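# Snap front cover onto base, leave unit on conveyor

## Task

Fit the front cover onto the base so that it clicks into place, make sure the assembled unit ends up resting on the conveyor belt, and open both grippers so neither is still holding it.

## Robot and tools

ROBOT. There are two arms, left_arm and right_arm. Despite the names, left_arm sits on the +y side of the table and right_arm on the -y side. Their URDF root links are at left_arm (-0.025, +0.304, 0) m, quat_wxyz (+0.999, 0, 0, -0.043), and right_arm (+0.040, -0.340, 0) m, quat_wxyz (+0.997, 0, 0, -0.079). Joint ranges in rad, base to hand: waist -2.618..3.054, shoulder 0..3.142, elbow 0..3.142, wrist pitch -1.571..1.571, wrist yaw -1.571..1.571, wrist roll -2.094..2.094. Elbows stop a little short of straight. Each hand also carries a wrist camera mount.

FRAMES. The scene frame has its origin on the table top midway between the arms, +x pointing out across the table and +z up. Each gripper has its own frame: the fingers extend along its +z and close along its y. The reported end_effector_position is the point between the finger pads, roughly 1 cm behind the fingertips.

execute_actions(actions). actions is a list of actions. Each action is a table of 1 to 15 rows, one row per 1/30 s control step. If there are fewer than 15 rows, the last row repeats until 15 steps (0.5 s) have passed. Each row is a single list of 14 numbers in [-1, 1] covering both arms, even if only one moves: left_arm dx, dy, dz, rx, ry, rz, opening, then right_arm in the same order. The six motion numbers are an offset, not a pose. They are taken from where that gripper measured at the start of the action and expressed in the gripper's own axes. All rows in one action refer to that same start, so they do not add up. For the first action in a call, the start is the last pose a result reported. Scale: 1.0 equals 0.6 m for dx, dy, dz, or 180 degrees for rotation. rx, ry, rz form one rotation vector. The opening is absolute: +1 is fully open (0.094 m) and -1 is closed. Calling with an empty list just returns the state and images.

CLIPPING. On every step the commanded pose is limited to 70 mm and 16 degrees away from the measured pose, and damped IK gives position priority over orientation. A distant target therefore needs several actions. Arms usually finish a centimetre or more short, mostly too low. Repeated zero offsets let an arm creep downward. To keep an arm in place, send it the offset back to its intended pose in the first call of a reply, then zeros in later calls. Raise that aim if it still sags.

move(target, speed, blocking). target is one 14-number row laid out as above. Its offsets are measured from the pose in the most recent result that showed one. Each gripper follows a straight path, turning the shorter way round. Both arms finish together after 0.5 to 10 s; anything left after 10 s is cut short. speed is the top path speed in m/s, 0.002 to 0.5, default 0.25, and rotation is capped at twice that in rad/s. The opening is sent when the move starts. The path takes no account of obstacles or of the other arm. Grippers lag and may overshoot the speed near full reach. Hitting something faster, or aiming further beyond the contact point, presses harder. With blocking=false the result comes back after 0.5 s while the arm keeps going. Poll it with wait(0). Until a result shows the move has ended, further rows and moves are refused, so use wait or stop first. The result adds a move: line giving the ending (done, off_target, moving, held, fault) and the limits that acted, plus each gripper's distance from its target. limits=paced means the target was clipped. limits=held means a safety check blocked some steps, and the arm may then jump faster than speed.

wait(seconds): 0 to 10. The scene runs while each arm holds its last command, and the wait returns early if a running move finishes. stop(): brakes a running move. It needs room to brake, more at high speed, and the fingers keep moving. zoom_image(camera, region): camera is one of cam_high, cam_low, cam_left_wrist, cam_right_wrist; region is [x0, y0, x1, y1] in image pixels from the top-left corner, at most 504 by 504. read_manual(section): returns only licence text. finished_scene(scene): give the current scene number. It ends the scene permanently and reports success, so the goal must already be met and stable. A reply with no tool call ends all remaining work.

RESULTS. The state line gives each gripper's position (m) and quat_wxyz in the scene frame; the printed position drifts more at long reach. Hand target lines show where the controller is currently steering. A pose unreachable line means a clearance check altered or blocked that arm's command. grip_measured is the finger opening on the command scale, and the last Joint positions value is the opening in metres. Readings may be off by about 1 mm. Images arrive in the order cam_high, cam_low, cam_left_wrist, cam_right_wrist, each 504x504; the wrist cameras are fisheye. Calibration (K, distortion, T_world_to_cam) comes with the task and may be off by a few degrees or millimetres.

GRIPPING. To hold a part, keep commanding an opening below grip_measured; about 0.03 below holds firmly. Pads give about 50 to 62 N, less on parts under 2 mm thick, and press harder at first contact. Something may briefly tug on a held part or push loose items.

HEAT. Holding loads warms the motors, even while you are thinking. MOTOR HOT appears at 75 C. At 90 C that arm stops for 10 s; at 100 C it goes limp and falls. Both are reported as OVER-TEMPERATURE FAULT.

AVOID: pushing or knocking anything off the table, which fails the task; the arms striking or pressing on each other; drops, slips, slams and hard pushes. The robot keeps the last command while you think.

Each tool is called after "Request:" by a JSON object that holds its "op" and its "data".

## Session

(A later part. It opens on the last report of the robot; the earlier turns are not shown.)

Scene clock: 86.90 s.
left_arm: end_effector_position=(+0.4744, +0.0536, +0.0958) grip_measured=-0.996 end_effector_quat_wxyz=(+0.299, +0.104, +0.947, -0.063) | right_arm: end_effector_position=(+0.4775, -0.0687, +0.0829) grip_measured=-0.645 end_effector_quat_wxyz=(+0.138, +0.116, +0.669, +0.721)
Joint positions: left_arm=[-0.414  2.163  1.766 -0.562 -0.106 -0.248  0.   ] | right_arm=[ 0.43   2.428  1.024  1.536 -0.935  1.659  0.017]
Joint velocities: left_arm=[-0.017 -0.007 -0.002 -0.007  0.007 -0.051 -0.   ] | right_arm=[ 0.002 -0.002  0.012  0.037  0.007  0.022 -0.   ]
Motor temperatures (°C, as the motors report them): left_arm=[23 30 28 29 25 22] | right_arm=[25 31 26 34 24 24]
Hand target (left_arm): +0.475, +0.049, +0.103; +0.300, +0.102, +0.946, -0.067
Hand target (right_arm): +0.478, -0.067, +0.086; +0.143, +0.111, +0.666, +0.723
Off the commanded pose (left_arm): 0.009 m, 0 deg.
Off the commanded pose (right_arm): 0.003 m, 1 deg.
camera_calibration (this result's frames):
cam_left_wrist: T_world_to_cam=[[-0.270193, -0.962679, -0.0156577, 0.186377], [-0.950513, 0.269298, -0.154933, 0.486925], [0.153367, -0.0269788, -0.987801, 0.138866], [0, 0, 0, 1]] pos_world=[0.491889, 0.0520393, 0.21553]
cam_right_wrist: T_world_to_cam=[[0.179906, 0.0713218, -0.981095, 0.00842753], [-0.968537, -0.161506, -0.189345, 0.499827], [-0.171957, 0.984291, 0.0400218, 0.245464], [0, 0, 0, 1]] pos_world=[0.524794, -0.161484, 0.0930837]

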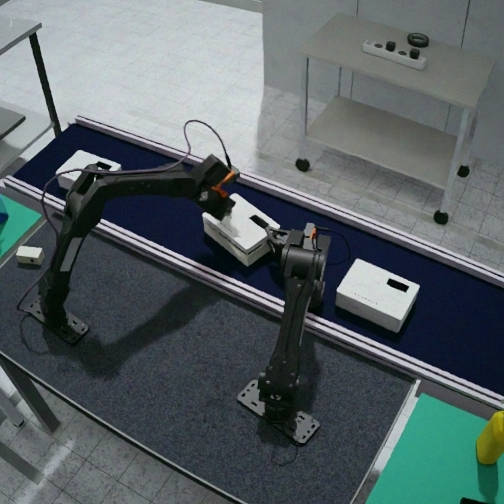

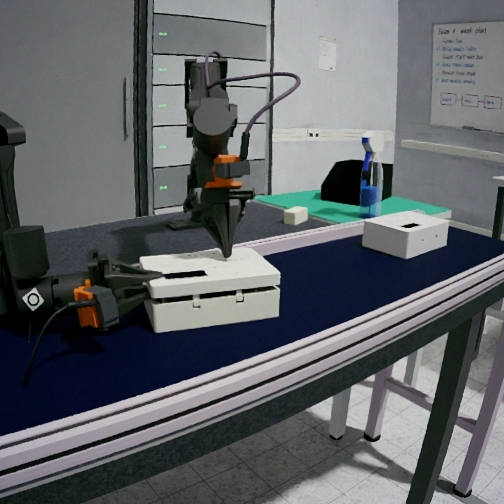

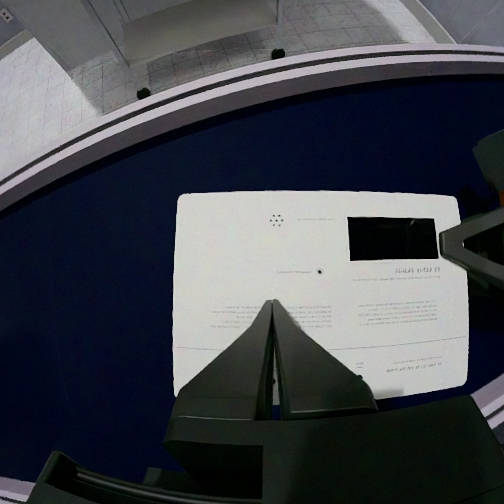

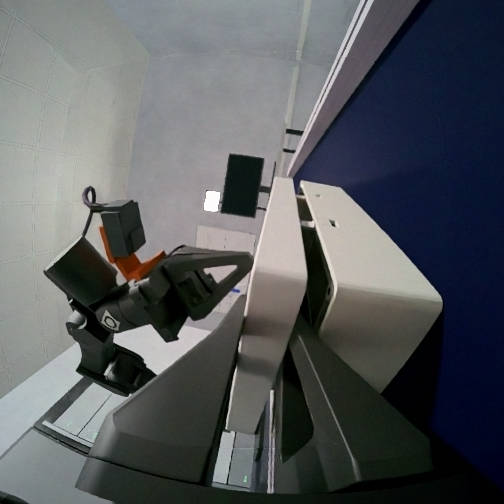

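Near contact. Press lightly, then open right.

Request:
{"op": "execute_actions", "data": {"actions": [[[0.008,0,0.011,0,0,0,-1,0,0.005,0.003,-0.003,0,-0.004,-0.78]],[[0.008,0,0.011,0,0,0,-1,0,0.005,0.003,-0.003,0,-0.004,-0.58]]]}}

Request:
{"op": "zoom_image", "data": {"camera": "cam_low", "region": [90, 230, 300, 340]}}

Scene clock: 88.07 s.
left_arm: end_effector_position=(+0.4764, +0.0526, +0.0928) grip_measured=-0.996 end_effector_quat_wxyz=(+0.305, +0.102, +0.944, -0.066) | right_arm: end_effector_position=(+0.4775, -0.0687, +0.0829) grip_measured=-0.582 end_effector_quat_wxyz=(+0.138, +0.116, +0.669, +0.721)
Joint positions: left_arm=[-0.414  2.163  1.745 -0.526 -0.106 -0.249  0.   ] | right_arm=[ 0.43   2.428  1.024  1.536 -0.935  1.659  0.02 ]
Joint velocities: left_arm=[-0.017 -0.002 -0.012 -0.022 -0.007 -0.066 -0.   ] | right_arm=[ 0.002  0.002 -0.017 -0.007 -0.095 -0.022  0.   ]
Motor temperatures (°C, as the motors report them): left_arm=[23 30 28 29 25 22] | right_arm=[25 31 26 34 24 24]
Hand target (left_arm): +0.474, +0.053, +0.085; +0.300, +0.103, +0.946, -0.064
Hand target (right_arm): +0.478, -0.067, +0.086; +0.143, +0.111, +0.666, +0.723
Off the commanded pose (left_arm): 0.008 m, 1 deg.
Off the commanded pose (right_arm): 0.003 m, 1 deg.
camera_calibration (this result's frames):
cam_left_wrist: T_world_to_cam=[[-0.268827, -0.963122, -0.0113365, 0.184809], [-0.948716, 0.266802, -0.169573, 0.489206], [0.166344, -0.0348307, -0.985452, 0.129565], [0, 0, 0, 1]] pos_world=[0.492247, 0.0519856, 0.212732]
cam_right_wrist: T_world_to_cam=[[0.179906, 0.0713218, -0.981095, 0.00842753], [-0.968537, -0.161506, -0.189345, 0.499827], [-0.171957, 0.984291, 0.0400218, 0.245464], [0, 0, 0, 1]] pos_world=[0.524794, -0.161484, 0.0930837]

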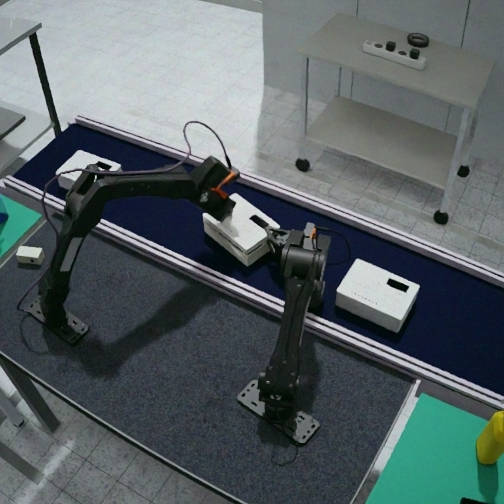

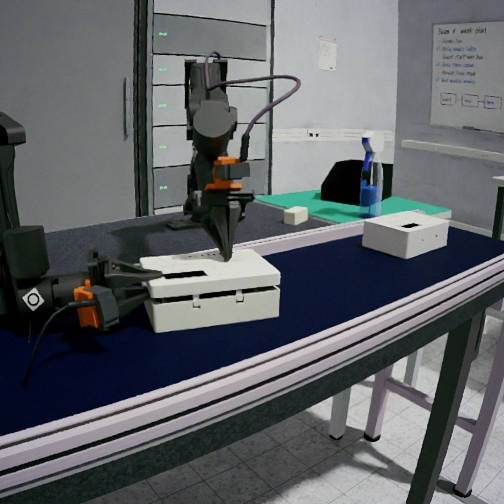

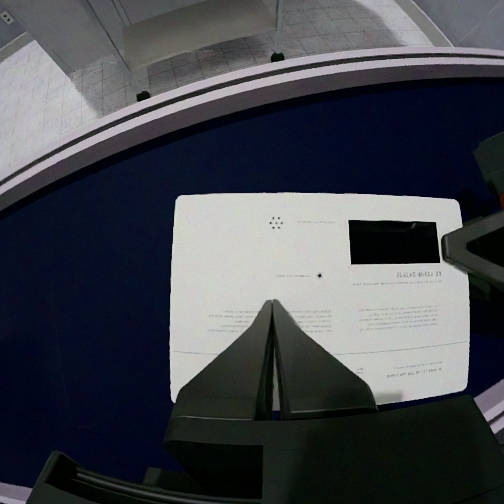

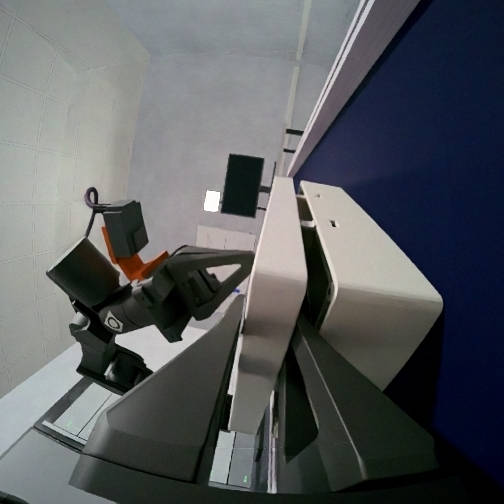

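Region (90, 230, 300, 340) of cam_low's 504x504 image, scaled by 2.400, with more detail than that image has; it fills the top 264 rows of this view, and the rest is white.

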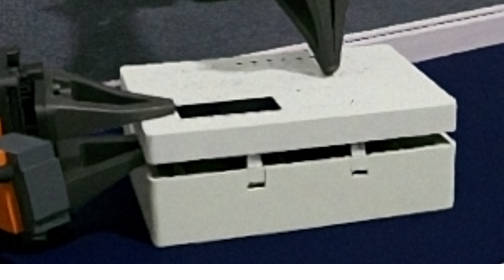

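Request:
{"op": "execute_actions", "data": {"actions": [[[0.008,0,0.011,0,0.01,0,-1,0,0.008,-0.008,-0.003,0,-0.004,-0.58],[0.008,0,0.011,0,0.01,0,-1,0,0.008,-0.016,-0.003,0,-0.004,-0.58],[0.008,0,0.011,0,0.01,0,-1,0,0.008,-0.024,-0.003,0,-0.004,-0.58],[0.008,0,0.011,0,0.01,0,-1,0,0.008,-0.032,-0.003,0,-0.004,-0.58],[0.008,0,0.011,0,0.01,0,-1,0,0.008,-0.04,-0.003,0,-0.004,-0.58],[0.008,0,0.011,0,0.01,0,-1,0,0.008,-0.048,-0.003,0,-0.004,-0.58],[0.008,0,0.011,0,0.01,0,-1,0,0.008,-0.056,-0.003,0,-0.004,-0.58],[0.008,0,0.011,0,0.01,0,-1,0,0.008,-0.064,-0.003,0,-0.004,-0.58]]]}}

Request:
{"op": "zoom_image", "data": {"camera": "cam_low", "region": [90, 230, 300, 340]}}

Scene clock: 88.83 s.
left_arm: end_effector_position=(+0.4782, +0.0515, +0.0925) grip_measured=-0.996 end_effector_quat_wxyz=(+0.306, +0.102, +0.944, -0.066) | right_arm: end_effector_position=(+0.4722, -0.1045, +0.0790) grip_measured=-0.582 end_effector_quat_wxyz=(+0.137, +0.129, +0.675, +0.714)
Joint positions: left_arm=[-0.414  2.171  1.756 -0.527 -0.105 -0.249  0.   ] | right_arm=[ 0.346  2.396  0.946  1.553 -1.003  1.658  0.02 ]
Joint velocities: left_arm=[ 0.017  0.002  0.012 -0.051 -0.007 -0.066 -0.   ] | right_arm=[-0.007 -0.007 -0.002 -0.022 -0.066 -0.066  0.   ]
Motor temperatures (°C, as the motors report them): left_arm=[23 30 28 29 25 22] | right_arm=[25 31 26 34 24 24]
Hand target (left_arm): +0.476, +0.052, +0.085; +0.291, +0.103, +0.949, -0.064
Hand target (right_arm): +0.465, -0.105, +0.085; +0.141, +0.112, +0.676, +0.714
Off the commanded pose (left_arm): 0.008 m, 2 deg.
Off the commanded pose (right_arm): 0.010 m, 3 deg.
joint sent to its limit (right arm) — the command would take joint 4 (wrist pitch) past its upper limit, so that joint was sent only as far as its limit.
camera_calibration (this result's frames):
cam_left_wrist: T_world_to_cam=[[-0.269033, -0.963071, -0.0107781, 0.184307], [-0.94851, 0.266875, -0.170605, 0.491175], [0.167181, -0.0356752, -0.985281, 0.128587], [0, 0, 0, 1]] pos_world=[0.493972, 0.0510062, 0.212478]
cam_right_wrist: T_world_to_cam=[[0.156757, 0.0539064, -0.986165, 0.0175348], [-0.975557, -0.147241, -0.163119, 0.490969], [-0.153997, 0.987631, 0.0295078, 0.272596], [0, 0, 0, 1]] pos_world=[0.518199, -0.197879, 0.0893352]

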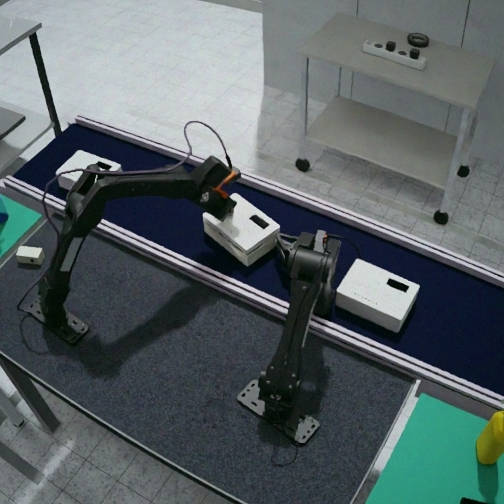

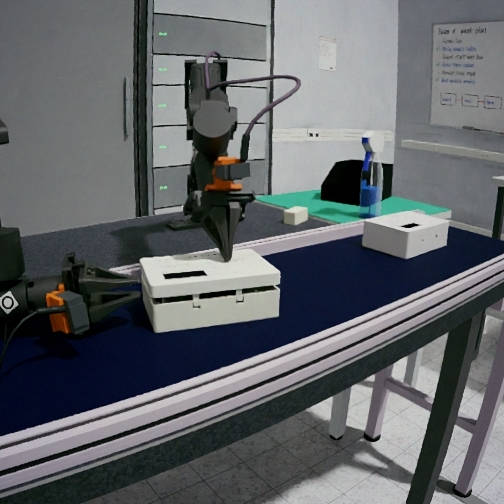

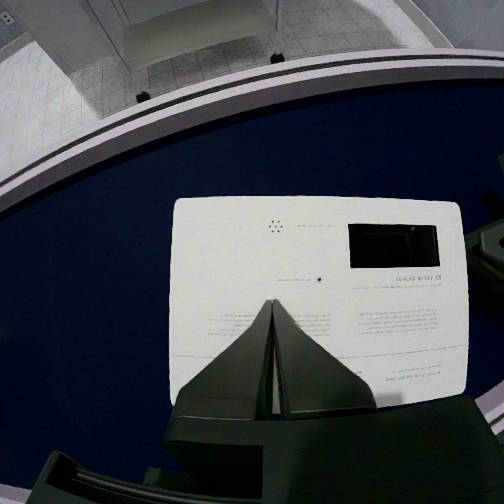

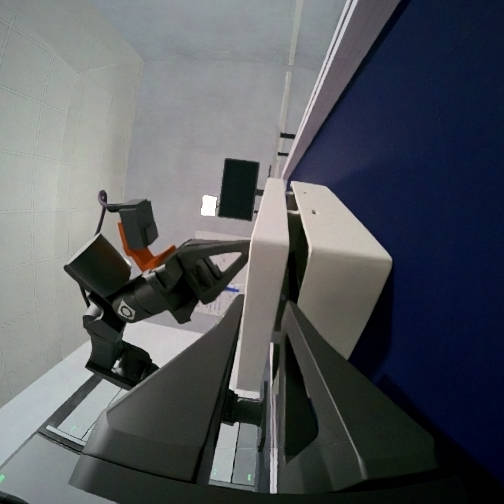

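Region (90, 230, 300, 340) of cam_low's 504x504 image, scaled by 2.400, with more detail than that image has; it fills the top 264 rows of this view, and the rest is white.

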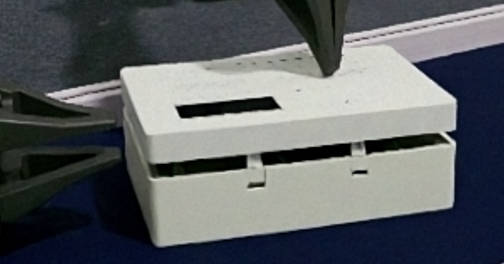

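Request:
{"op": "execute_actions", "data": {"actions": [[[-0.004,0.004,-0.006,0.01,0,0,-1,0,0.015,0,0.01,0,0,-0.7],[-0.008,0.008,-0.012,0.02,0,0,-1,0,0.03,0,0.02,0,0,-0.8],[-0.01,0.012,-0.016,0.03,0,0,-1,0,0.045,0,0.03,0,0,-0.9],[-0.01,0.016,-0.018,0.04,0,0,-1,0,0.06,0,0.04,0,0,-1],[-0.01,0.02,-0.018,0.05,0,0,-1,0,0.075,0,0.05,0,0,-1],[-0.01,0.024,-0.018,0.06,0,0,-1,0,0.09,0,0.06,0,0,-1],[-0.01,0.024,-0.018,0.06,0,0,-1,0,0.1,0,0.07,0,0,-1]],[[-0.006,0,-0.008,0,0,0,-1,0.005,0.012,0.007,0.022,0,0,-1],[-0.006,0,-0.008,0,0,0,-1,0.01,0.014,0.015,0.044,0,0,-1],[-0.006,0,-0.008,0,0,0,-1,0.015,0.016,0.022,0.066,0,0,-1],[-0.006,0,-0.008,0,0,0,-1,0.02,0.018,0.03,0.088,0,0,-1],[-0.006,0,-0.008,0,0,0,-1,0.025,0.02,0.037,0.11,0,0,-1],[-0.006,0,-0.008,0,0,0,-1,0.03,0.022,0.045,0.132,0,0,-1],[-0.006,0,-0.008,0,0,0,-1,0.035,0.024,0.052,0.154,0,0,-1],[-0.006,0,-0.008,0,0,0,-1,0.04,0.026,0.06,0.176,0,0,-1],[-0.006,0,-0.008,0,0,0,-1,0.045,0.028,0.067,0.198,0,0,-1],[-0.006,0,-0.008,0,0,0,-1,0.05,0.03,0.075,0.22,0,0,-1],[-0.006,0,-0.008,0,0,0,-1,0.056,0.03,0.082,0.24,0,0,-1],[-0.006,0,-0.008,0,0,0,-1,0.062,0.03,0.09,0.26,0,0,-1]]]}}

Request:
{"op": "wait", "data": {"seconds": 0.4}}

Scene clock: 90.73 s.
left_arm: end_effector_position=(+0.4822, +0.0772, +0.0943) grip_measured=-0.996 end_effector_quat_wxyz=(+0.284, +0.115, +0.942, -0.136) | right_arm: end_effector_position=(+0.4454, -0.0341, +0.1901) grip_measured=-0.986 end_effector_quat_wxyz=(+0.123, +0.120, +0.816, +0.552)
Joint positions: left_arm=[-0.302  2.137  1.708 -0.509  0.108 -0.18   0.   ] | right_arm=[ 0.567  1.798  1.204  0.088 -0.731  1.144  0.001]
Joint velocities: left_arm=[-0.007 -0.007 -0.007 -0.022  0.022  0.007  0.001] | right_arm=[ 0.271 -0.007  0.779 -1.839  0.491 -0.476 -0.001]
Motor temperatures (°C, as the motors report them): left_arm=[23 30 28 29 25 22] | right_arm=[25 32 26 34 24 24]
Hand target (left_arm): +0.484, +0.078, +0.101; +0.286, +0.114, +0.942, -0.136
Hand target (right_arm): +0.441, -0.044, +0.170; +0.112, +0.141, +0.859, +0.479
Off the commanded pose (left_arm): 0.007 m, 0 deg.
Off the commanded pose (right_arm): 0.023 m, 30 deg; orientation clipped at the last step of the last action.
camera_calibration (this result's frames):
cam_left_wrist: T_world_to_cam=[[-0.332413, -0.935605, 0.118935, 0.226313], [-0.936874, 0.313065, -0.155746, 0.477824], [0.108483, -0.163199, -0.980611, 0.168295], [0, 0, 0, 1]] pos_world=[0.504633, 0.0896154, 0.212535]
cam_right_wrist: T_world_to_cam=[[0.0753859, -0.354022, -0.932194, 0.139645], [-0.978298, -0.207204, -0.000423772, 0.461545], [-0.193004, 0.911995, -0.36196, 0.28487], [0, 0, 0, 1]] pos_world=[0.495983, -0.114728, 0.233483]

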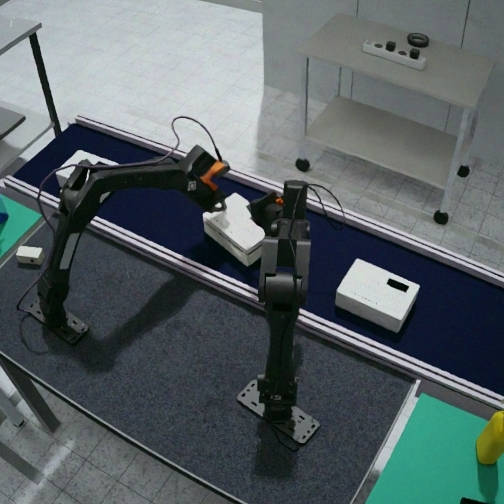

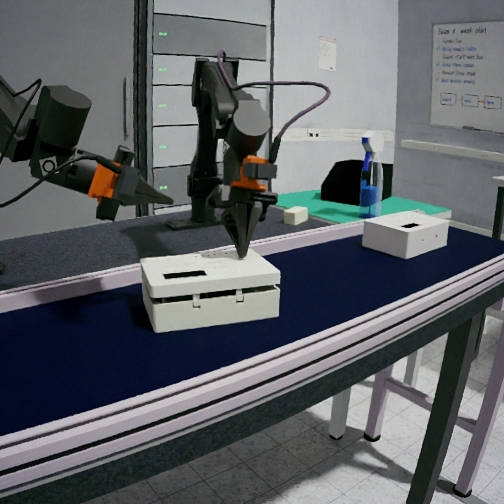

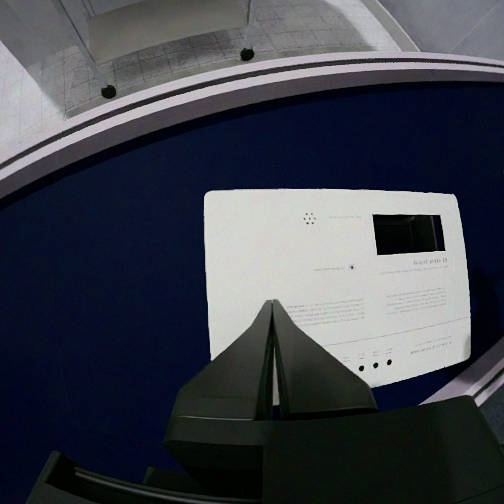

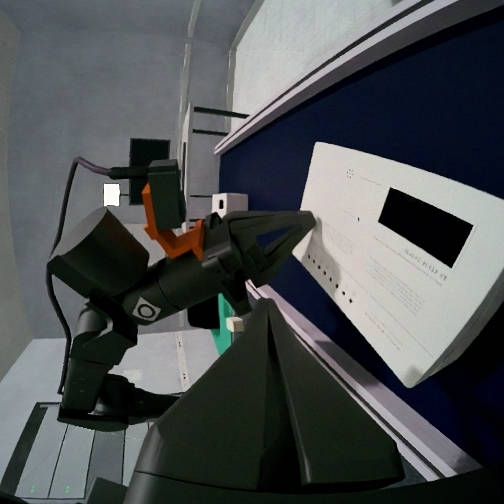

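Scene clock: 91.13 s.
left_arm: end_effector_position=(+0.4822, +0.0772, +0.0943) grip_measured=-0.996 end_effector_quat_wxyz=(+0.284, +0.115, +0.942, -0.136) | right_arm: end_effector_position=(+0.4385, -0.0438, +0.1659) grip_measured=-0.986 end_effector_quat_wxyz=(+0.103, +0.146, +0.856, +0.485)
Joint positions: left_arm=[-0.302  2.137  1.708 -0.509  0.108 -0.18   0.   ] | right_arm=[ 0.579  1.798  1.256 -0.146 -0.644  1.072  0.001]
Joint velocities: left_arm=[-0.007 -0.012 -0.022 -0.022 -0.066 -0.037  0.001] | right_arm=[-0.007  0.012 -0.012 -0.139  0.095  0.007  0.   ]
Motor temperatures (°C, as the motors report them): left_arm=[23 30 28 29 25 22] | right_arm=[25 32 26 34 24 24]
Hand target (left_arm): +0.484, +0.078, +0.101; +0.286, +0.114, +0.942, -0.136
Hand target (right_arm): +0.441, -0.044, +0.170; +0.112, +0.141, +0.859, +0.479
Off the commanded pose (left_arm): 0.007 m, 0 deg.
Off the commanded pose (right_arm): 0.012 m, 20 deg; orientation clipped at the last step of the last action.
wait: 0.40 s; no rest
camera_calibration (this result's frames):
cam_left_wrist: T_world_to_cam=[[-0.332413, -0.935605, 0.118935, 0.226313], [-0.936874, 0.313065, -0.155746, 0.477824], [0.108483, -0.163199, -0.980611, 0.168295], [0, 0, 0, 1]] pos_world=[0.504633, 0.0896154, 0.212535]
cam_right_wrist: T_world_to_cam=[[-0.0145241, -0.48296, -0.875522, 0.13855], [-0.978949, -0.171413, 0.110795, 0.436139], [-0.203585, 0.858701, -0.470304, 0.303954], [0, 0, 0, 1]] pos_world=[0.490851, -0.119332, 0.215932]

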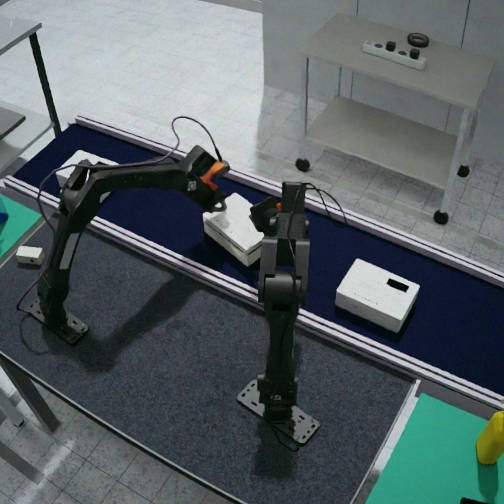

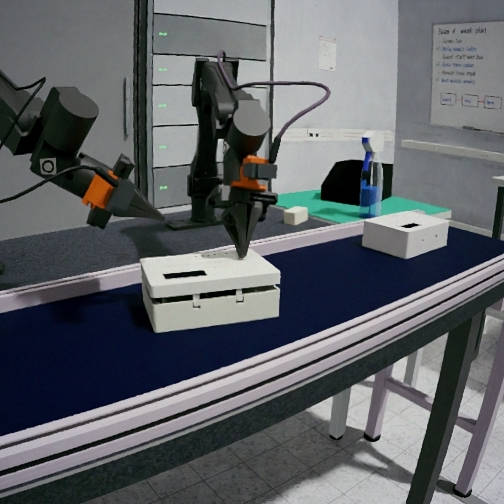

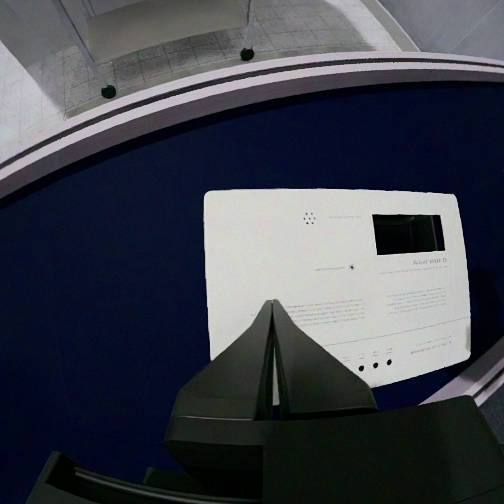

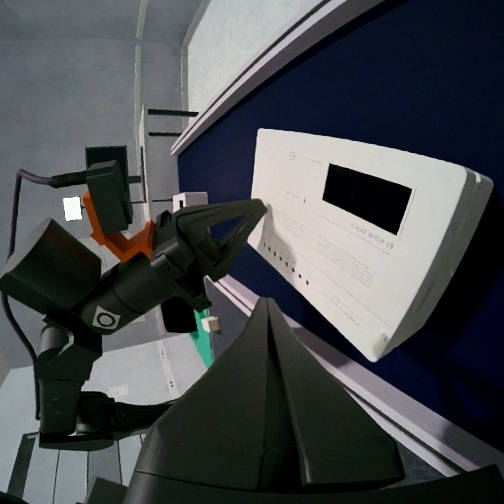

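Request:
{"op": "move", "data": {"target": [-0.008,-0.016,-0.011,0,0,0,-1,-0.023,-0.06,0.05,0.18,0,0,-1], "speed": 0.3}}

Scene clock: 93.07 s.
left_arm: end_effector_position=(+0.4791, +0.0736, +0.0953) grip_measured=-0.996 end_effector_quat_wxyz=(+0.279, +0.115, +0.944, -0.137) | right_arm: end_effector_position=(+0.4526, -0.0461, +0.1162) grip_measured=-0.986 end_effector_quat_wxyz=(+0.050, +0.176, +0.956, +0.231)
Joint positions: left_arm=[-0.31   2.137  1.717 -0.527  0.108 -0.188  0.   ] | right_arm=[ 0.677  2.132  1.882 -0.932 -0.285  0.939  0.001]
Joint velocities: left_arm=[ 0.002  0.002 -0.002 -0.051 -0.051 -0.022  0.001] | right_arm=[ 0.012 -0.012  0.002 -0.022 -0.007  0.037  0.   ]
Motor temperatures (°C, as the motors report them): left_arm=[23 30 28 29 25 22] | right_arm=[25 31 26 34 24 24]
Hand target (left_arm): +0.480, +0.070, +0.104; +0.284, +0.115, +0.942, -0.136
Hand target (right_arm): +0.454, -0.042, +0.120; +0.057, +0.166, +0.958, +0.228
Off the commanded pose (left_arm): 0.010 m, 1 deg.
Off the commanded pose (right_arm): 0.006 m, 1 deg.
move: done
camera_calibration (this result's frames):
cam_left_wrist: T_world_to_cam=[[-0.332281, -0.935084, 0.123316, 0.221341], [-0.93811, 0.314118, -0.145873, 0.475793], [0.0976673, -0.164155, -0.981588, 0.174369], [0, 0, 0, 1]] pos_world=[0.502863, 0.0861409, 0.213269]
cam_right_wrist: T_world_to_cam=[[-0.183789, -0.845918, -0.500644, 0.110452], [-0.92653, -0.0210097, 0.375633, 0.407497], [-0.328273, 0.5329, -0.779907, 0.362742], [0, 0, 0, 1]] pos_world=[0.516937, -0.0913107, 0.185133]

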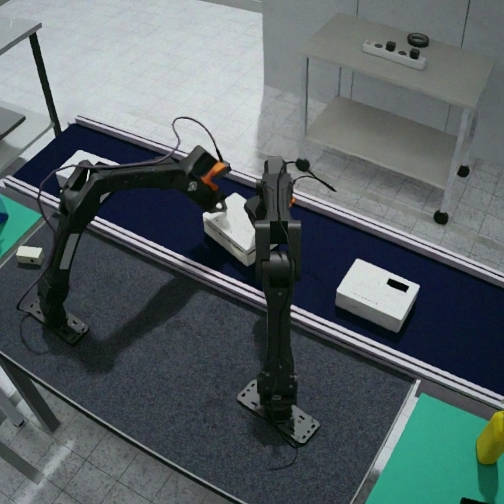

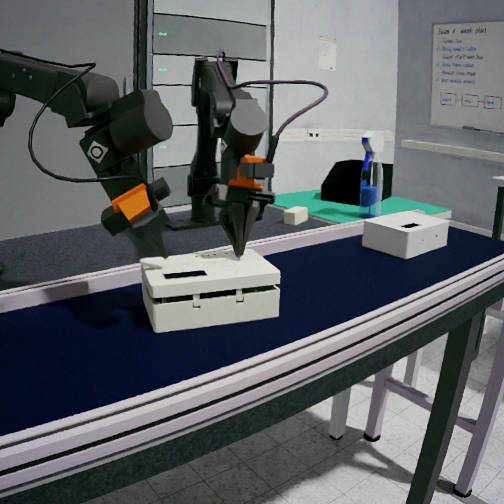

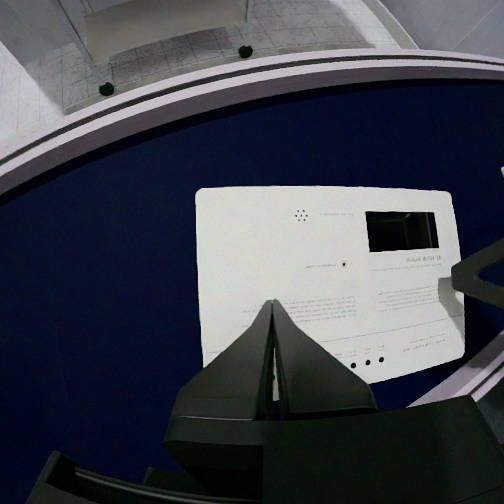

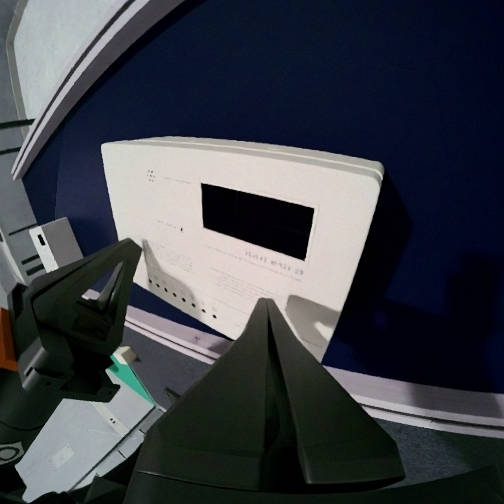

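Request:
{"op": "execute_actions", "data": {"actions": [[[-0.006,0,-0.008,0,0,0,-1,0,0.006,0.005,0,0,0,-1],[-0.006,0,-0.008,0,0,0,-1,0,0.012,0.01,0,0,0,-1],[-0.006,0,-0.008,0,0,0,-1,0,0.018,0.016,0,0,0,-1],[-0.006,0,-0.008,0,0,0,-1,0,0.022,0.022,0,0,0,-1],[-0.006,0,-0.008,0,0,0,-1,0,0.026,0.026,0,0,0,-1]]]}}

Scene clock: 93.80 s.
left_arm: end_effector_position=(+0.4782, +0.0740, +0.0945) grip_measured=-0.996 end_effector_quat_wxyz=(+0.276, +0.115, +0.944, -0.136) | right_arm: end_effector_position=(+0.4555, -0.0325, +0.1001) grip_measured=-0.986 end_effector_quat_wxyz=(+0.038, +0.178, +0.957, +0.226)
Joint positions: left_arm=[-0.31   2.137  1.717 -0.532  0.108 -0.188  0.   ] | right_arm=[ 0.697  2.2    1.932 -0.934 -0.285  0.959  0.001]
Joint velocities: left_arm=[ 0.007 -0.012 -0.002  0.037 -0.007 -0.066 -0.   ] | right_arm=[-0.002 -0.002  0.002  0.11   0.051 -0.051 -0.001]
Motor temperatures (°C, as the motors report them): left_arm=[23 30 28 29 25 22] | right_arm=[25 31 26 34 24 24]
Hand target (left_arm): +0.480, +0.075, +0.101; +0.279, +0.115, +0.944, -0.137
Hand target (right_arm): +0.460, -0.027, +0.110; +0.050, +0.176, +0.955, +0.232
Off the commanded pose (left_arm): 0.007 m, 0 deg.
Off the commanded pose (right_arm): 0.012 m, 1 deg.
camera_calibration (this result's frames):
cam_left_wrist: T_world_to_cam=[[-0.331717, -0.93532, 0.12305, 0.221255], [-0.938767, 0.314392, -0.140978, 0.474533], [0.0931731, -0.16228, -0.982336, 0.175903], [0, 0, 0, 1]] pos_world=[0.502481, 0.0863003, 0.212469]
cam_right_wrist: T_world_to_cam=[[-0.194721, -0.849473, -0.490388, 0.118266], [-0.916819, -0.0200619, 0.398799, 0.409815], [-0.348607, 0.527251, -0.774906, 0.352547], [0, 0, 0, 1]] pos_world=[0.521655, -0.077196, 0.167753]

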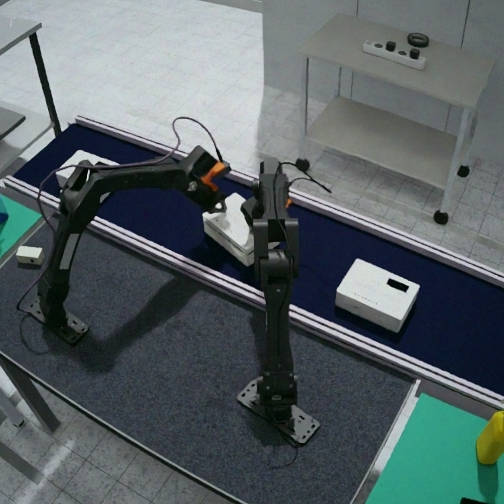

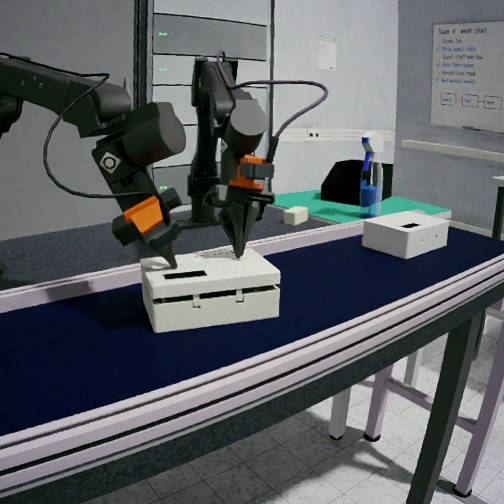

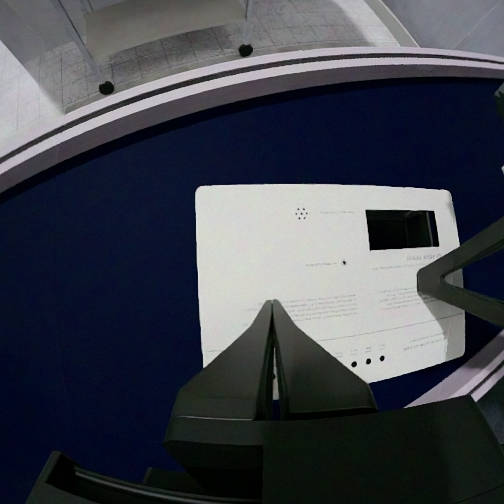

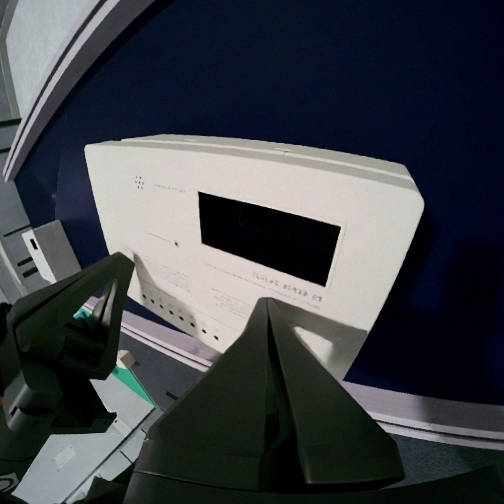

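Request:
{"op": "execute_actions", "data": {"actions": [[[0.006,0.002,0.009,0,0.005,0,-1,0,-0.005,0.01,0.005,0,0,-1],[0.012,0.004,0.018,0,0.01,0,-1,0,-0.01,0.02,0.01,0,0,-1],[0.018,0.006,0.026,0,0.015,0,-1,0,-0.014,0.029,0.015,0,0,-1],[0.024,0.008,0.035,0,0.02,0,-1,0,-0.019,0.039,0.02,0,0,-1],[0.03,0.01,0.044,0,0.025,0,-1,0,-0.024,0.048,0.025,0,0,-1],[0.036,0.013,0.053,0,0.03,0,-1,0,-0.029,0.058,0.03,0,0,-1],[0.042,0.015,0.062,0,0.035,0,-1,0,-0.034,0.068,0.035,0,0,-1],[0.048,0.017,0.07,0,0.04,0,-1,0,-0.038,0.078,0.04,0,0,-1],[0.054,0.019,0.079,0,0.045,0,-1,0,-0.043,0.087,0.045,0,0,-1],[0.06,0.021,0.088,0,0.05,0,-1,0,-0.048,0.097,0.05,0,0,-1]]]}}

Request:
{"op": "zoom_image", "data": {"camera": "cam_low", "region": [90, 230, 300, 340]}}

Scene clock: 94.63 s.
left_arm: end_effector_position=(+0.4967, +0.0628, +0.0817) grip_measured=-0.997 end_effector_quat_wxyz=(+0.276, +0.124, +0.942, -0.147) | right_arm: end_effector_position=(+0.4641, -0.0235, +0.0883) grip_measured=-0.987 end_effector_quat_wxyz=(+0.053, +0.173, +0.960, +0.216)
Joint positions: left_arm=[-0.308  2.233  1.815 -0.529  0.135 -0.174  0.   ] | right_arm=[ 0.716  2.249  1.969 -0.912 -0.246  0.961  0.001]
Joint velocities: left_arm=[0.002 0.042 0.046 0.022 0.051 0.007 0.001] | right_arm=[ 0.007  0.017  0.027  0.007  0.066 -0.022  0.001]
Motor temperatures (°C, as the motors report them): left_arm=[23 30 28 29 25 22] | right_arm=[25 31 26 34 24 24]
Hand target (left_arm): +0.476, +0.075, +0.032; +0.203, +0.123, +0.963, -0.128
Hand target (right_arm): +0.452, -0.033, +0.038; +0.024, +0.177, +0.972, +0.152
Off the commanded pose (left_arm): 0.057 m, 9 deg.
Off the commanded pose (right_arm): 0.055 m, 8 deg.
camera_calibration (this result's frames):
cam_left_wrist: T_world_to_cam=[[-0.354251, -0.925021, 0.137266, 0.227839], [-0.930869, 0.33478, -0.146307, 0.488847], [0.0893828, -0.179606, -0.97967, 0.162473], [0, 0, 0, 1]] pos_world=[0.521242, 0.0762809, 0.199417]
cam_right_wrist: T_world_to_cam=[[-0.179033, -0.862508, -0.473315, 0.112702], [-0.926967, -0.0133234, 0.374907, 0.429571], [-0.329666, 0.505868, -0.797131, 0.334252], [0, 0, 0, 1]] pos_world=[0.528568, -0.066158, 0.158737]

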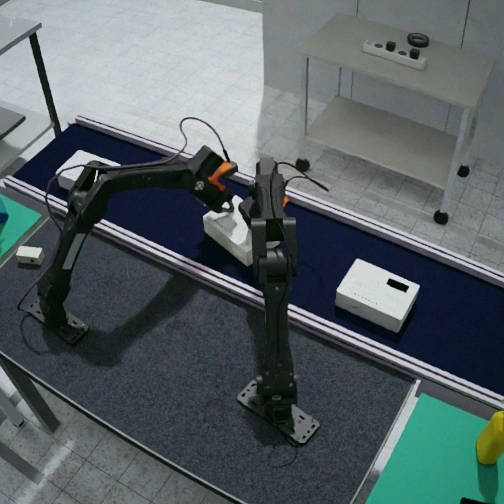

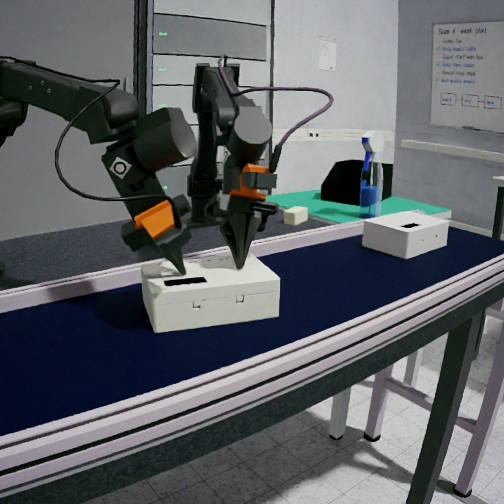

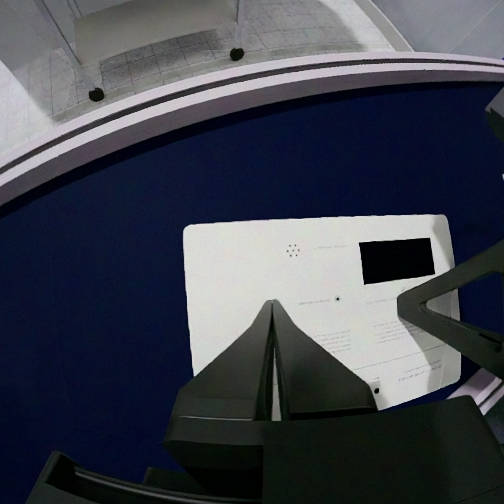

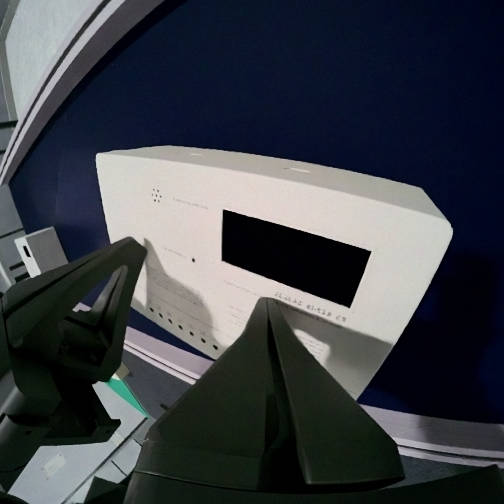

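Region (90, 230, 300, 340) of cam_low's 504x504 image, scaled by 2.400, with more detail than that image has; it fills the top 264 rows of this view, and the rest is white.

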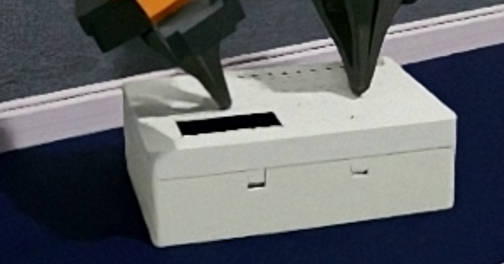

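Snapped. Retract.

Request:
{"op": "move", "data": {"target": [0,0,-0.1,0,0,0,-1,0,0,-0.1,0,0,0,-1], "speed": 0.2}}

Request:
{"op": "zoom_image", "data": {"camera": "cam_high", "region": [190, 190, 290, 275]}}

Scene clock: 95.80 s.
left_arm: end_effector_position=(+0.4716, +0.0766, +0.1341) grip_measured=-0.997 end_effector_quat_wxyz=(+0.285, +0.123, +0.939, -0.149) | right_arm: end_effector_position=(+0.4510, -0.0467, +0.1280) grip_measured=-0.987 end_effector_quat_wxyz=(+0.045, +0.178, +0.961, +0.205)
Joint positions: left_arm=[-0.301  2.07   1.756 -0.613  0.137 -0.17   0.   ] | right_arm=[ 0.69   2.171  2.01  -1.063 -0.248  0.941  0.001]
Joint velocities: left_arm=[-0.012 -0.007 -0.002  0.007  0.022 -0.022 -0.001] | right_arm=[-0.022  0.007  0.002  0.022 -0.051  0.051  0.   ]
Motor temperatures (°C, as the motors report them): left_arm=[23 31 28 29 25 22] | right_arm=[25 32 26 34 24 24]
Hand target (left_arm): +0.468, +0.082, +0.131; +0.276, +0.124, +0.942, -0.147
Hand target (right_arm): +0.454, -0.048, +0.142; +0.053, +0.172, +0.960, +0.216
Off the commanded pose (left_arm): 0.009 m, 1 deg.
Off the commanded pose (right_arm): 0.015 m, 2 deg.
move: off_target (right_arm)
camera_calibration (this result's frames):
cam_left_wrist: T_world_to_cam=[[-0.355032, -0.924788, 0.136821, 0.224986], [-0.92853, 0.331839, -0.16648, 0.470355], [0.108556, -0.186148, -0.976506, 0.209574], [0, 0, 0, 1]] pos_world=[0.493866, 0.0909942, 0.252172]
cam_right_wrist: T_world_to_cam=[[-0.194789, -0.8697, -0.453518, 0.113359], [-0.919275, 0.000636041, 0.393615, 0.397021], [-0.342039, 0.493579, -0.799618, 0.378691], [0, 0, 0, 1]] pos_world=[0.51658, -0.0885782, 0.197945]

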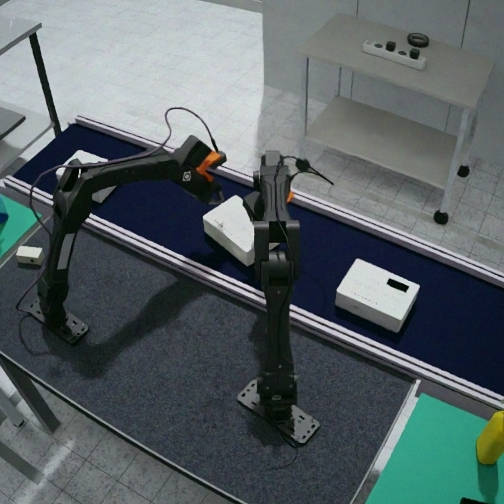

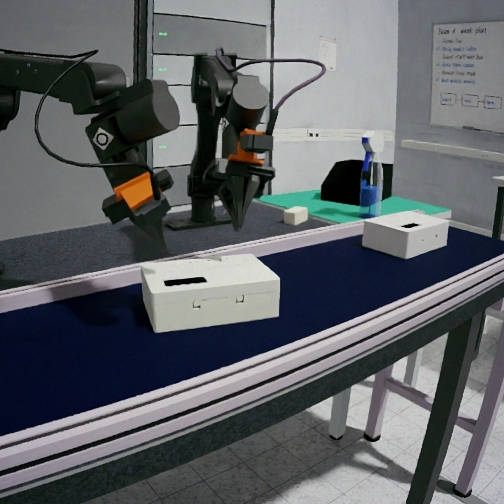

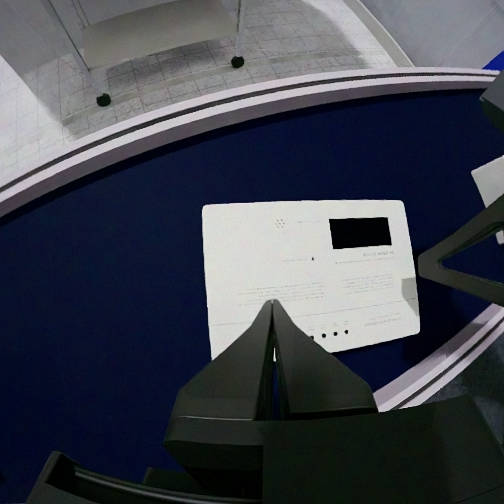

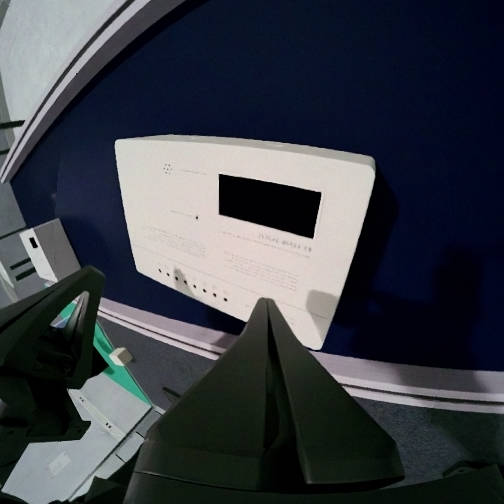

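Region (190, 190, 290, 275) of cam_high's 504x504 image, scaled by 5.040, with more detail than that image has; it fills the top 428 rows of this view, and the rest is white.

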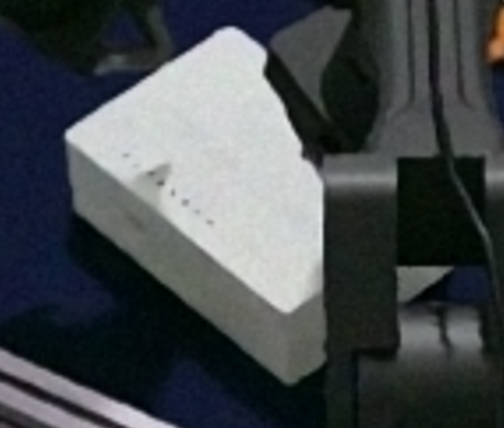

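Request:
{"op": "finished_scene", "data": {"scene": 2}}

The scene is finished: the task was done.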